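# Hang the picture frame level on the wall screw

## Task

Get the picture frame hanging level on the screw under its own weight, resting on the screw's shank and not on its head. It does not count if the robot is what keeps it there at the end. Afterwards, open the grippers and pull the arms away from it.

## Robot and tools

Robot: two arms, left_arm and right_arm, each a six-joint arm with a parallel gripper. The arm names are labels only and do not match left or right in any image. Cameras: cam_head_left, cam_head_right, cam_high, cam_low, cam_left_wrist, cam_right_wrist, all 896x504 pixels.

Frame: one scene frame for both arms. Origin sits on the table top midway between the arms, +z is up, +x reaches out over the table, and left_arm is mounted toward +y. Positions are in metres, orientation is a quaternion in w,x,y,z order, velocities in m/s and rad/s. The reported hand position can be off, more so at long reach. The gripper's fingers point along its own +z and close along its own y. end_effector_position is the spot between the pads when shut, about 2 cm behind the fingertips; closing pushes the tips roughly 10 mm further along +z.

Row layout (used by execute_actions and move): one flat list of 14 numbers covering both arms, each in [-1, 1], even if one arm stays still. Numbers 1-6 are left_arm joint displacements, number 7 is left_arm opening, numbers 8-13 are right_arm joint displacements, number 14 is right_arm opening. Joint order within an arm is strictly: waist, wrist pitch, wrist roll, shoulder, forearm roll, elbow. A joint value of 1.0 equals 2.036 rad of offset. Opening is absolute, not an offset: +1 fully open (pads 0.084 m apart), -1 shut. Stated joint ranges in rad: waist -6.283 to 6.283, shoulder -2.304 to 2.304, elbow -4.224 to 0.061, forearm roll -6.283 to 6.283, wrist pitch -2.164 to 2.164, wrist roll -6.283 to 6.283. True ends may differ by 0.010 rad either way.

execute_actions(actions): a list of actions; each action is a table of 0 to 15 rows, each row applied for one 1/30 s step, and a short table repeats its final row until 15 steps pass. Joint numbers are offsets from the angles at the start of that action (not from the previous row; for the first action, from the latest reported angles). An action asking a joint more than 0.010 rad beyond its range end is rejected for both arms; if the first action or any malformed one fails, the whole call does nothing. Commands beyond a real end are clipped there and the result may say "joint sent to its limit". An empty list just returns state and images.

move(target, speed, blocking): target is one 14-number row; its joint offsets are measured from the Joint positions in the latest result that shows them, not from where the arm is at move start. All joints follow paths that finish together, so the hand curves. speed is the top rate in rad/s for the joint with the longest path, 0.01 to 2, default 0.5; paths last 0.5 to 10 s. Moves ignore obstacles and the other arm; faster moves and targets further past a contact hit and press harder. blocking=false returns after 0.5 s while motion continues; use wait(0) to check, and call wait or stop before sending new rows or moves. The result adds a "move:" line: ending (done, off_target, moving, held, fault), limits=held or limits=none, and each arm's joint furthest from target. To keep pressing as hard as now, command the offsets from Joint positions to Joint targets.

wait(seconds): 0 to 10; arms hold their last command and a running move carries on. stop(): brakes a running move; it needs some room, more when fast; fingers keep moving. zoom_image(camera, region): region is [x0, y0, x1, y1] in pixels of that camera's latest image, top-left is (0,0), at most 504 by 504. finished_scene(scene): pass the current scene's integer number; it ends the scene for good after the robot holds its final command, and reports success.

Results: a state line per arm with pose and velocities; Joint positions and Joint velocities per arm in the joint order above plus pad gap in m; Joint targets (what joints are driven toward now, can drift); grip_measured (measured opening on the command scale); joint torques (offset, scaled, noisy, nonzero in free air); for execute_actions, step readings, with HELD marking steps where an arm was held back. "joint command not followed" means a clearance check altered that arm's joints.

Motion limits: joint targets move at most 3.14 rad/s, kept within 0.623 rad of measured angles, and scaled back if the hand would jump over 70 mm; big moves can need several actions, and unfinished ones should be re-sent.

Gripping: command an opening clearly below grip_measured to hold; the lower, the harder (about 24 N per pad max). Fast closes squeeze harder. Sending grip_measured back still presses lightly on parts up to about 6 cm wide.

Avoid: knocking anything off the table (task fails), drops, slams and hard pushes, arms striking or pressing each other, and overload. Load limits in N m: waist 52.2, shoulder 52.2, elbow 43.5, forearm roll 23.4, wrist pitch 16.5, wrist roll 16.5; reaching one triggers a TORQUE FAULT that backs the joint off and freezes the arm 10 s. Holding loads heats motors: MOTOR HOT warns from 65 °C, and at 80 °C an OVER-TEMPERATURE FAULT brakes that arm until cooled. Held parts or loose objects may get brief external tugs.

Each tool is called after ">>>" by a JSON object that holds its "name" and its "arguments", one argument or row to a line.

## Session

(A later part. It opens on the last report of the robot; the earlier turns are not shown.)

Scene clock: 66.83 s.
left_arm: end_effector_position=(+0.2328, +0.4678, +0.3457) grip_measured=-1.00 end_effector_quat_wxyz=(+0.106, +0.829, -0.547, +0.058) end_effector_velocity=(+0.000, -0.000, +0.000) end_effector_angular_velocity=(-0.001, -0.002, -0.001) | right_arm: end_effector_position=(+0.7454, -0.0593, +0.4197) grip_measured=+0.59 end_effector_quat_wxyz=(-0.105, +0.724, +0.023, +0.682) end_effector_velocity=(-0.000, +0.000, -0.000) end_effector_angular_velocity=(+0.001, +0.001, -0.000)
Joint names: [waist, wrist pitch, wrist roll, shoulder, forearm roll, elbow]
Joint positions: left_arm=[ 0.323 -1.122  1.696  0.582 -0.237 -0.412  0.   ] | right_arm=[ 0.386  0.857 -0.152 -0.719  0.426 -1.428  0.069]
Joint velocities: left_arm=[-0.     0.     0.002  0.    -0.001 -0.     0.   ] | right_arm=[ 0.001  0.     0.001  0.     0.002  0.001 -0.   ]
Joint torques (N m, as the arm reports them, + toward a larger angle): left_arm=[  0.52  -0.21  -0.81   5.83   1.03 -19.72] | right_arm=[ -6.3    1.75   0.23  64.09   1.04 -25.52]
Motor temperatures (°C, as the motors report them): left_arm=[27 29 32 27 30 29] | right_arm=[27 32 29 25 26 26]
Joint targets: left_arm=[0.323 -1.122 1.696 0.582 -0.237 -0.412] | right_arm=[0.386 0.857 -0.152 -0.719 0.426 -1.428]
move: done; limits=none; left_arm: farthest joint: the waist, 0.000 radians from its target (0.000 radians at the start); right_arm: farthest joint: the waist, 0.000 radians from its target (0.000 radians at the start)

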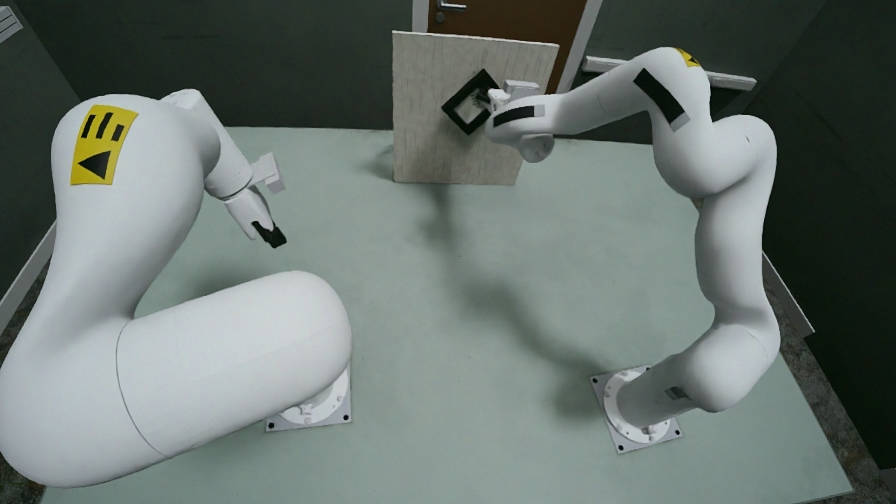

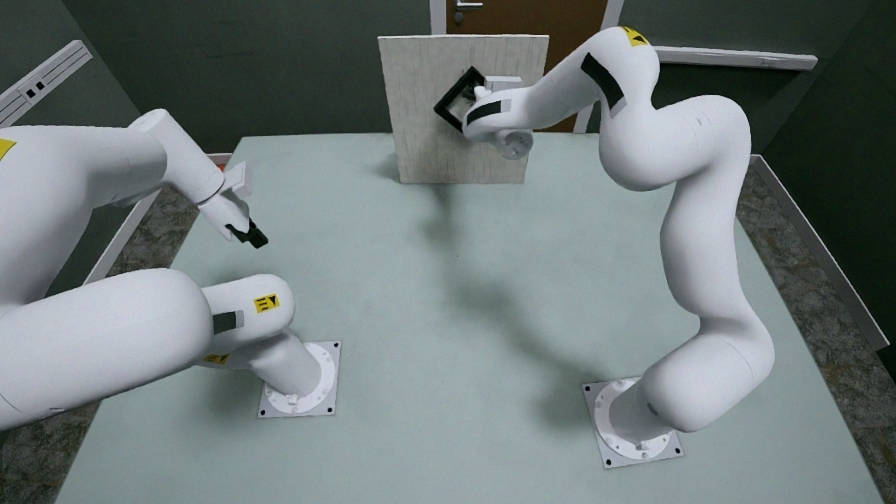

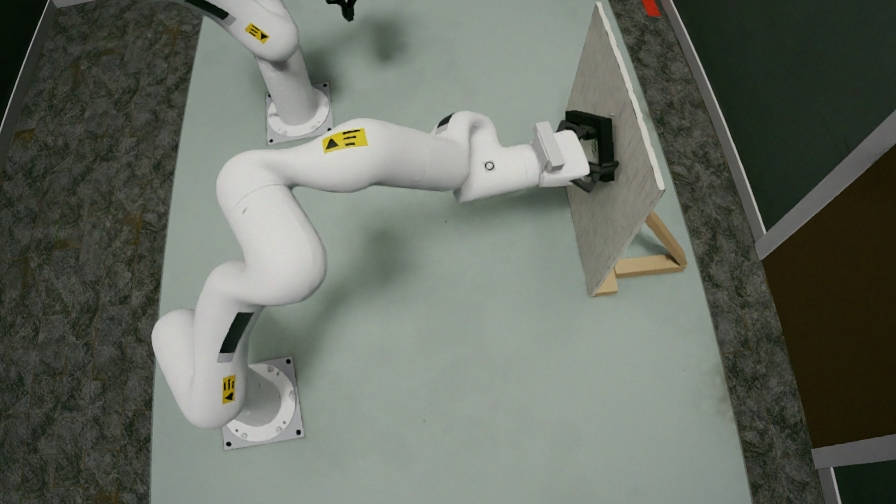

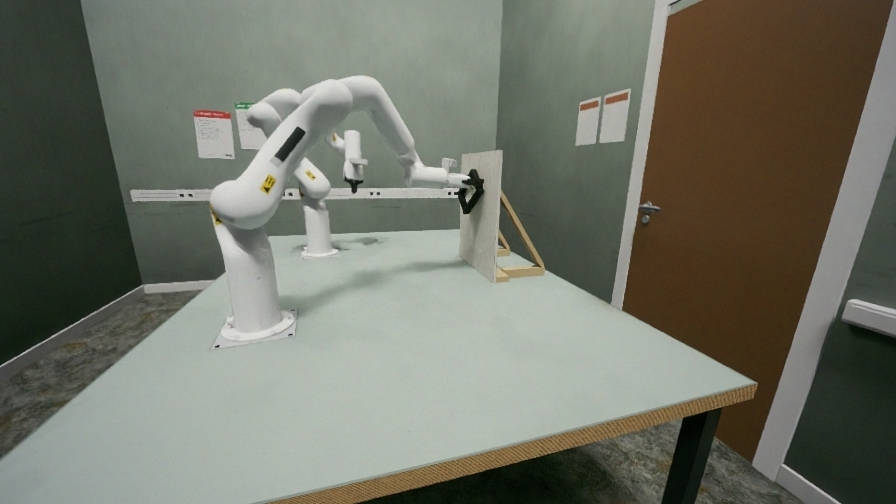

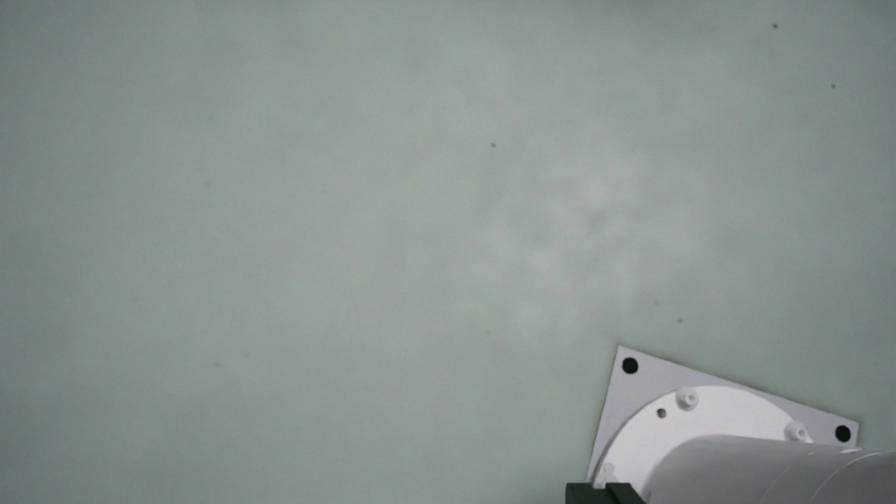

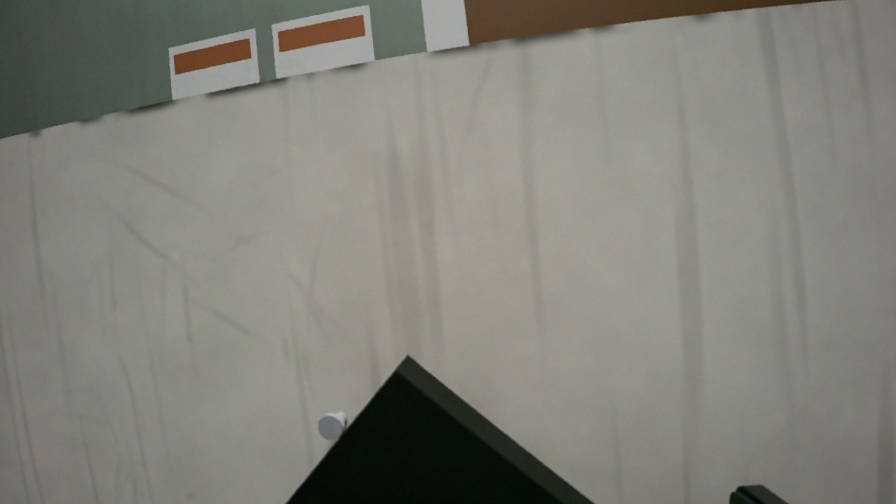

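>>> {"name": "move", "arguments": {
  "target": [0,0,0,0,0,0,-1, 0,0,0,0,0,0,-1]
}}

>>> {"name": "move", "arguments": {
  "target": [0,0,0,0,0,0,-1, 0,0.01,0,0.05,0,0.06,-1],
  "speed": 0.2
}}

>>> {"name": "move", "arguments": {
  "target": [0,0,0,0,0,0,-1, -0.5,0,0,0,0,0,-1],
  "speed": 0.5
}}

Scene clock: 68.43 s.
left_arm: end_effector_position=(+0.2328, +0.4678, +0.3457) grip_measured=-1.00 end_effector_quat_wxyz=(+0.106, +0.829, -0.547, +0.058) end_effector_velocity=(-0.000, -0.000, -0.000) end_effector_angular_velocity=(+0.000, +0.001, -0.002) | right_arm: end_effector_position=(+0.7454, -0.0593, +0.4197) grip_measured=-0.55 end_effector_quat_wxyz=(-0.105, +0.724, +0.023, +0.682) end_effector_velocity=(+0.000, +0.000, -0.000) end_effector_angular_velocity=(-0.000, -0.001, -0.000)
Joint names: [waist, wrist pitch, wrist roll, shoulder, forearm roll, elbow]
Joint positions: left_arm=[ 0.323 -1.122  1.696  0.582 -0.237 -0.412  0.   ] | right_arm=[ 0.386  0.857 -0.152 -0.719  0.426 -1.428  0.02 ]
Joint velocities: left_arm=[-0.001 -0.001  0.001 -0.     0.001  0.     0.   ] | right_arm=[ 0.     0.001 -0.    -0.001  0.    -0.    -0.   ]
Joint torques (N m, as the arm reports them, + toward a larger angle): left_arm=[  0.79  -0.14  -0.81   5.45   1.13 -19.45] | right_arm=[ -6.43   1.72   0.23  63.78   1.05 -25.44]
Motor temperatures (°C, as the motors report them): left_arm=[27 29 32 27 30 29] | right_arm=[27 32 29 25 26 26]
Joint targets: left_arm=[0.323 -1.122 1.696 0.582 -0.237 -0.412] | right_arm=[0.386 0.857 -0.152 -0.719 0.426 -1.428]
move: done; limits=none; left_arm: farthest joint: the waist, 0.000 radians from its target (0.000 radians at the start); right_arm: farthest joint: the waist, 0.000 radians from its target (0.000 radians at the start)

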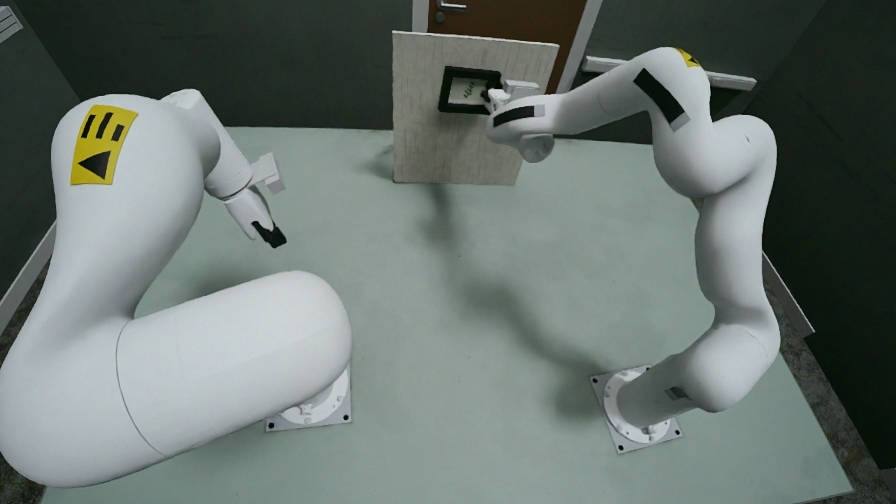

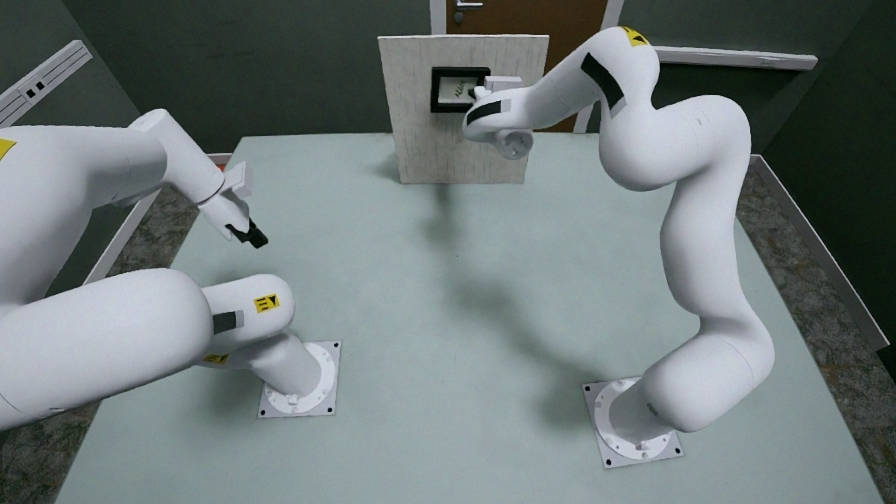

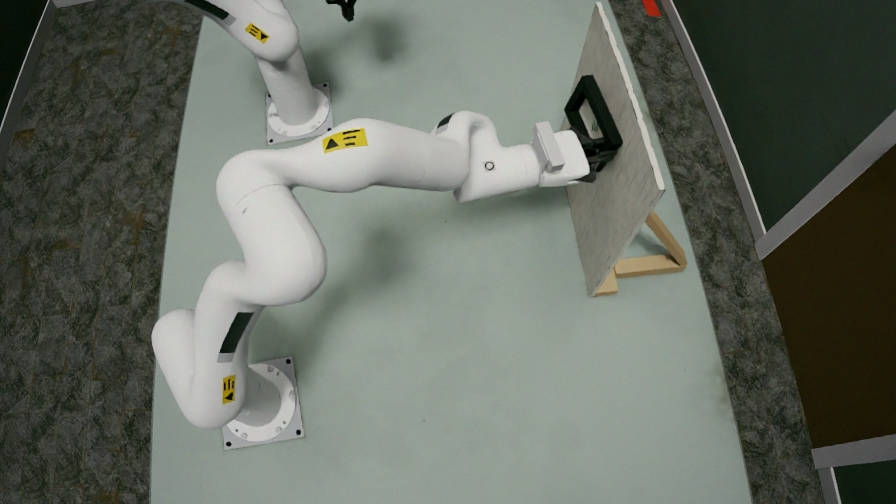

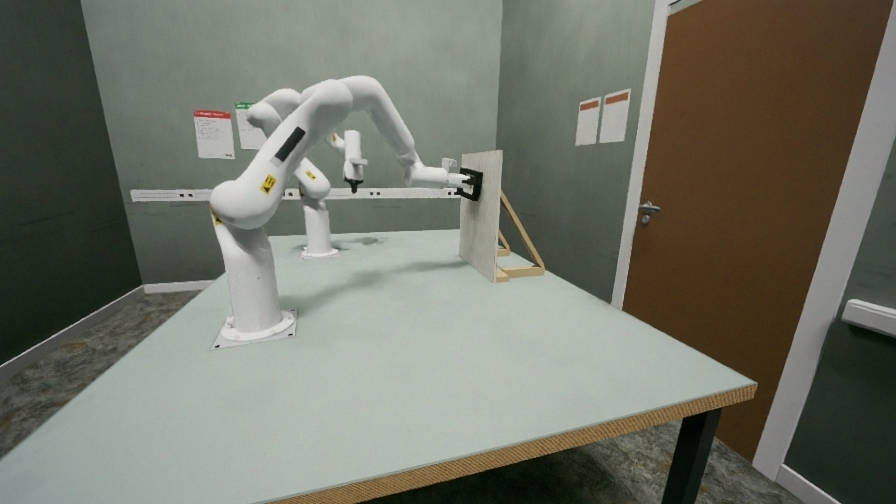

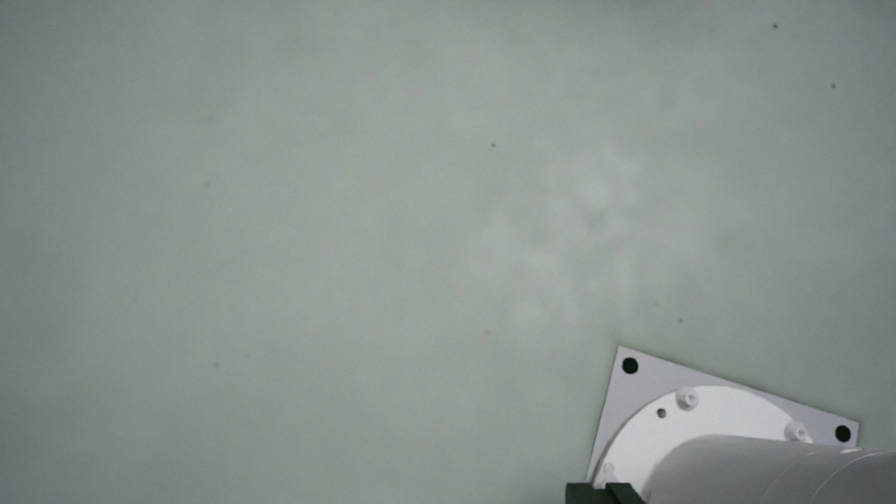

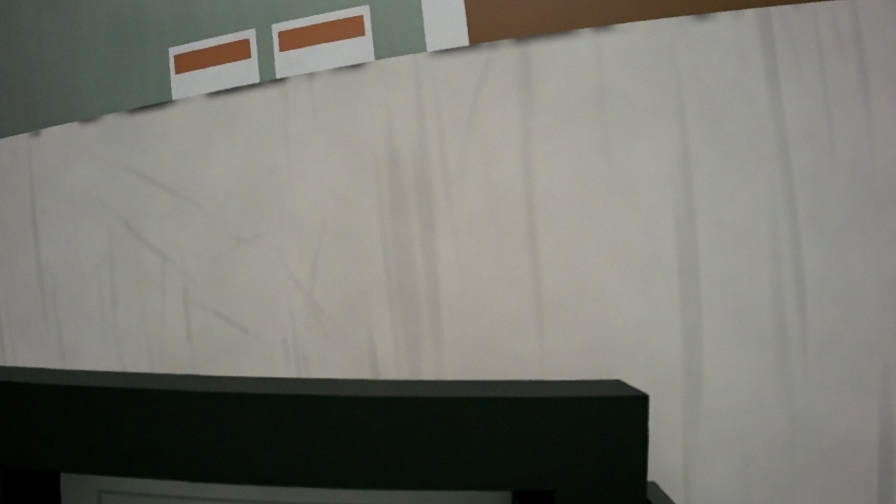

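Scene clock: 69.40 s.
left_arm: end_effector_position=(+0.2328, +0.4678, +0.3457) grip_measured=-1.00 end_effector_quat_wxyz=(+0.106, +0.829, -0.547, +0.058) end_effector_velocity=(+0.000, -0.000, +0.000) end_effector_angular_velocity=(-0.001, -0.001, +0.001) | right_arm: end_effector_position=(+0.7143, -0.0780, +0.4363) grip_measured=-0.55 end_effector_quat_wxyz=(-0.101, +0.724, +0.024, +0.682) end_effector_velocity=(+0.000, -0.001, +0.002) end_effector_angular_velocity=(+0.001, -0.003, -0.000)
Joint names: [waist, wrist pitch, wrist roll, shoulder, forearm roll, elbow]
Joint positions: left_arm=[ 0.323 -1.122  1.696  0.582 -0.237 -0.412  0.   ] | right_arm=[ 0.386  0.878 -0.152 -0.618  0.426 -1.306  0.02 ]
Joint velocities: left_arm=[-0.     0.    -0.001  0.    -0.002 -0.     0.   ] | right_arm=[-0.001  0.001  0.001  0.002 -0.002 -0.     0.   ]
Joint torques (N m, as the arm reports them, + toward a larger angle): left_arm=[ -0.11  -0.13  -0.8    5.21   0.71 -19.66] | right_arm=[ -6.33   1.68   0.29  59.2    1.03 -24.95]
Motor temperatures (°C, as the motors report them): left_arm=[27 29 32 27 30 29] | right_arm=[27 32 29 25 26 26]
Joint targets: left_arm=[0.323 -1.122 1.696 0.582 -0.237 -0.412] | right_arm=[0.386 0.878 -0.152 -0.617 0.426 -1.306]
move: done; limits=none; left_arm: farthest joint: the waist, 0.000 radians from its target (0.000 radians at the start); right_arm: farthest joint: the waist, 0.000 radians from its target (0.000 radians at the start)

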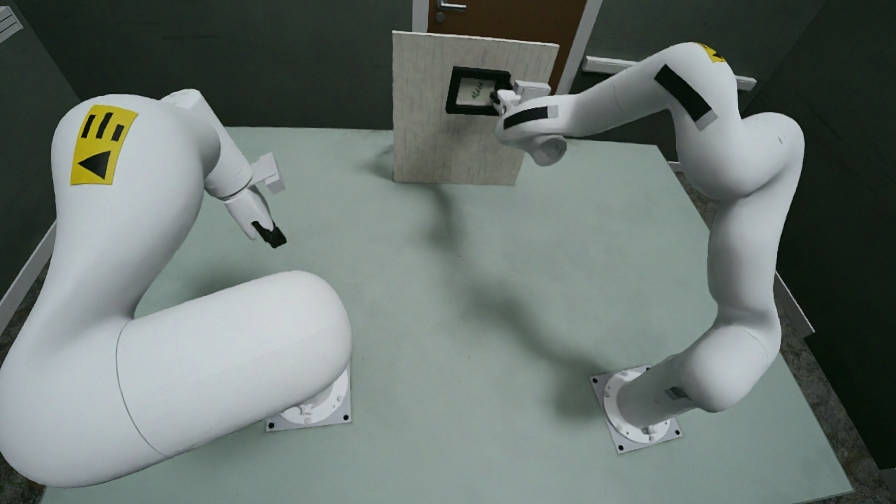

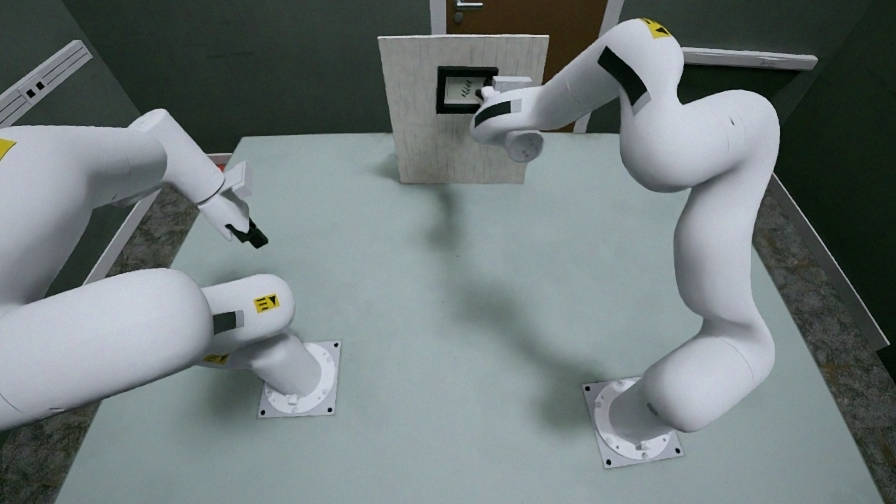

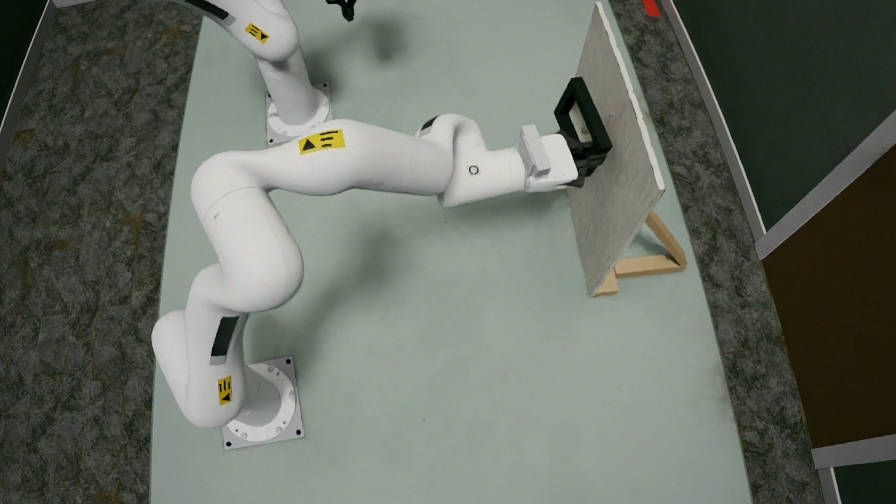

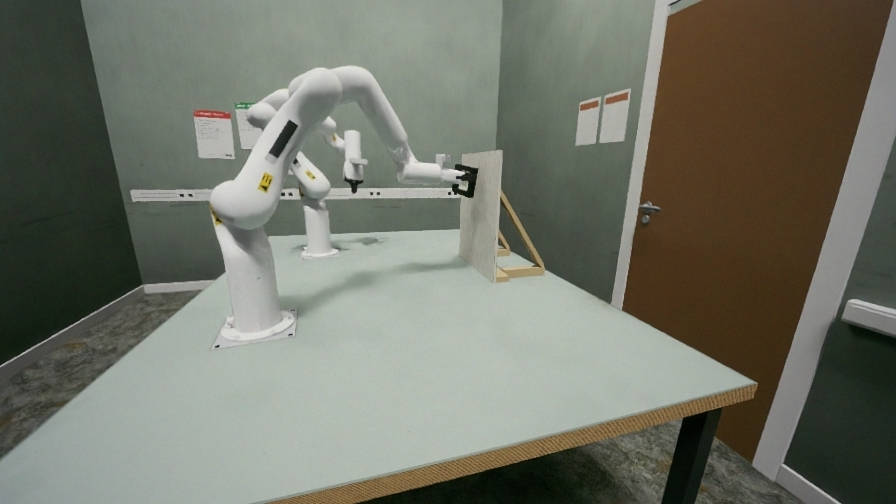

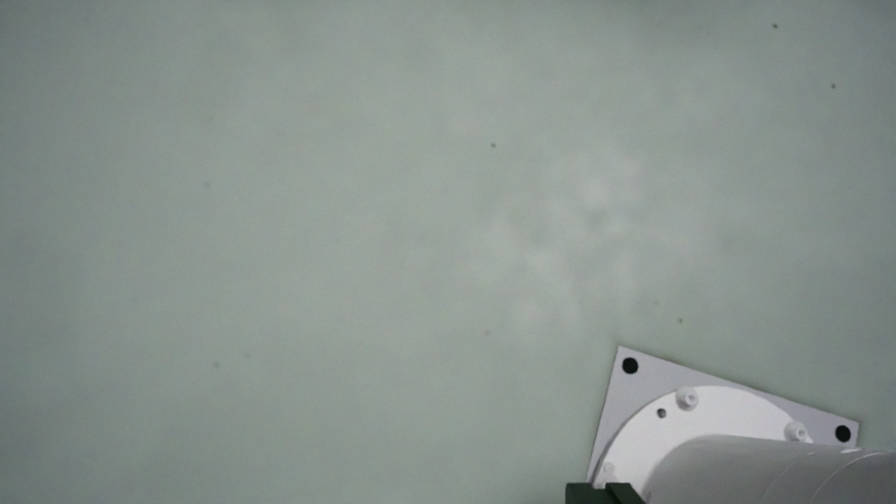

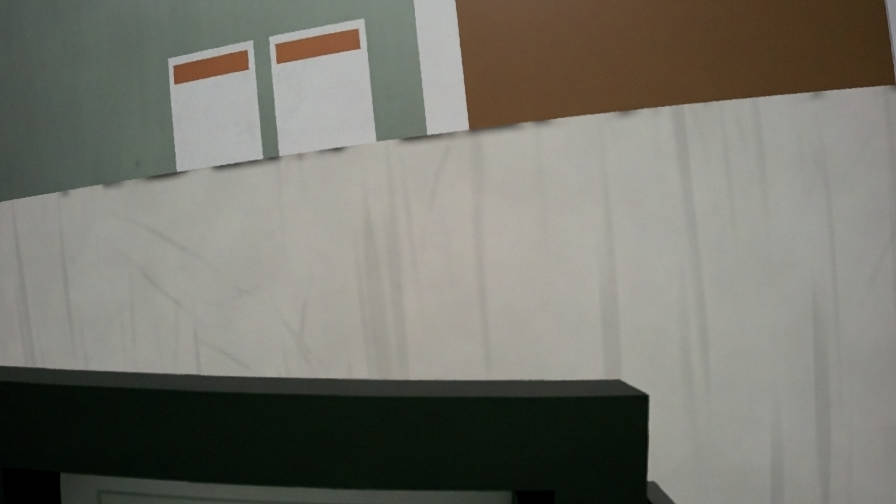

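Scene clock: 79.87 s.
left_arm: end_effector_position=(+0.2328, +0.4678, +0.3457) grip_measured=-1.00 end_effector_quat_wxyz=(+0.106, +0.829, -0.547, +0.058) end_effector_velocity=(+0.000, +0.000, +0.000) end_effector_angular_velocity=(+0.002, -0.000, +0.001) | right_arm: end_effector_position=(+0.7411, -0.1518, +0.4342) grip_measured=-0.55 end_effector_quat_wxyz=(-0.069, +0.726, -0.008, +0.685) end_effector_velocity=(+0.000, -0.002, -0.001) end_effector_angular_velocity=(+0.000, +0.002, -0.003)
Joint names: [waist, wrist pitch, wrist roll, shoulder, forearm roll, elbow]
Joint positions: left_arm=[ 0.323 -1.122  1.696  0.582 -0.237 -0.412  0.   ] | right_arm=[ 0.293  0.876 -0.152 -0.616  0.424 -1.3    0.02 ]
Joint velocities: left_arm=[ 0.     0.001 -0.001  0.001  0.001 -0.     0.   ] | right_arm=[-0.002 -0.001 -0.     0.     0.001  0.     0.   ]
Joint torques (N m, as the arm reports them, + toward a larger angle): left_arm=[ -0.01  -0.16  -0.81   5.66   1.18 -19.28] | right_arm=[ -5.4    1.77   0.24  59.64   0.97 -24.87]
Motor temperatures (°C, as the motors report them): left_arm=[27 29 32 27 30 29] | right_arm=[27 32 29 26 26 26]
Joint targets: left_arm=[0.323 -1.122 1.696 0.582 -0.237 -0.412] | right_arm=[0.293 0.876 -0.152 -0.616 0.424 -1.300]
TORQUE FAULT: the external load on the waist of the right arm reached its load limit, and that arm stopped for 10 seconds. That time counts as 16 of the actions that you can send in this scene. A torque fault stops only its own arm. That arm's remaining commands of this call were not run. The waist of that arm moved back by up to 3 degrees. That arm holds there, with its grip as last carried out, and accepts commands again: back off and push less far. That arm stops again, at the same cost, whenever a joint's load reaches its limit.
move: fault (right_arm); limits=none; left_arm: farthest joint: the waist, 0.000 radians from its target (0.000 radians at the start); right_arm: farthest joint: the waist, 0.925 radians from its target (1.018 radians at the start)

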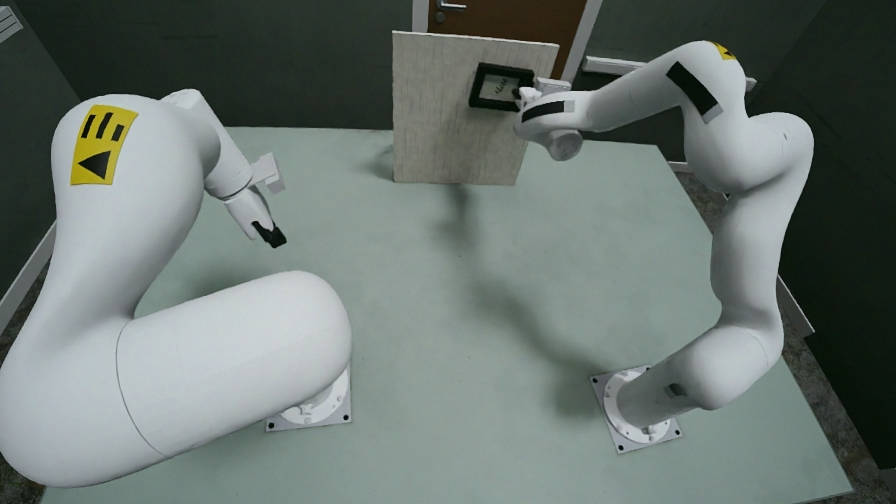

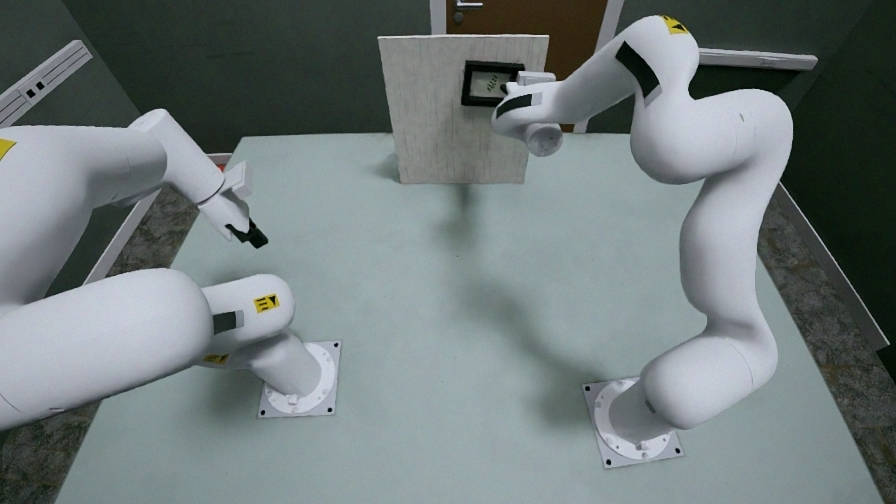

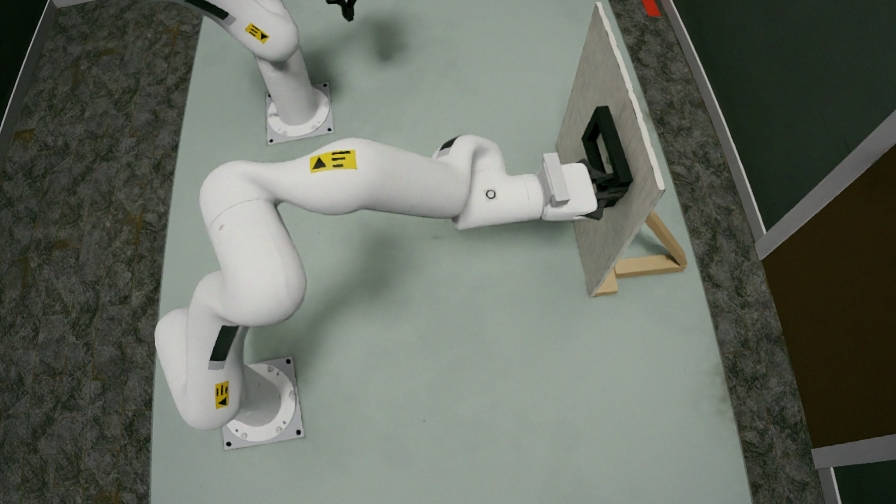

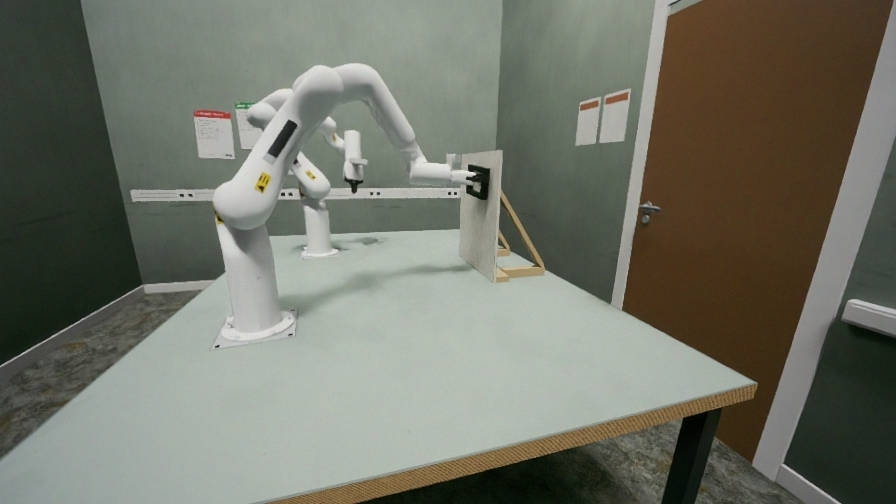

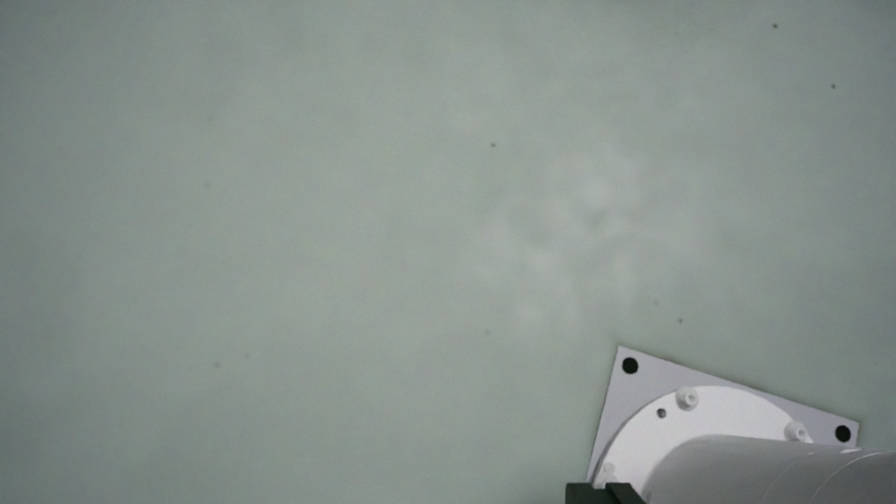

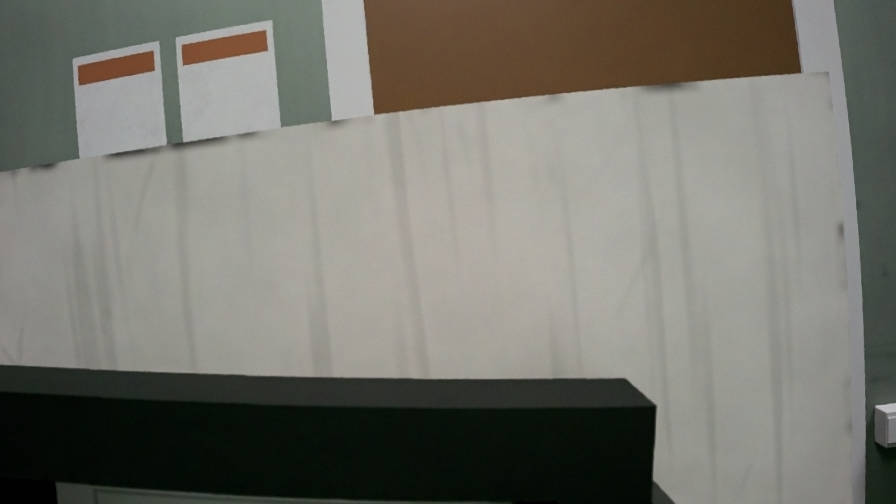

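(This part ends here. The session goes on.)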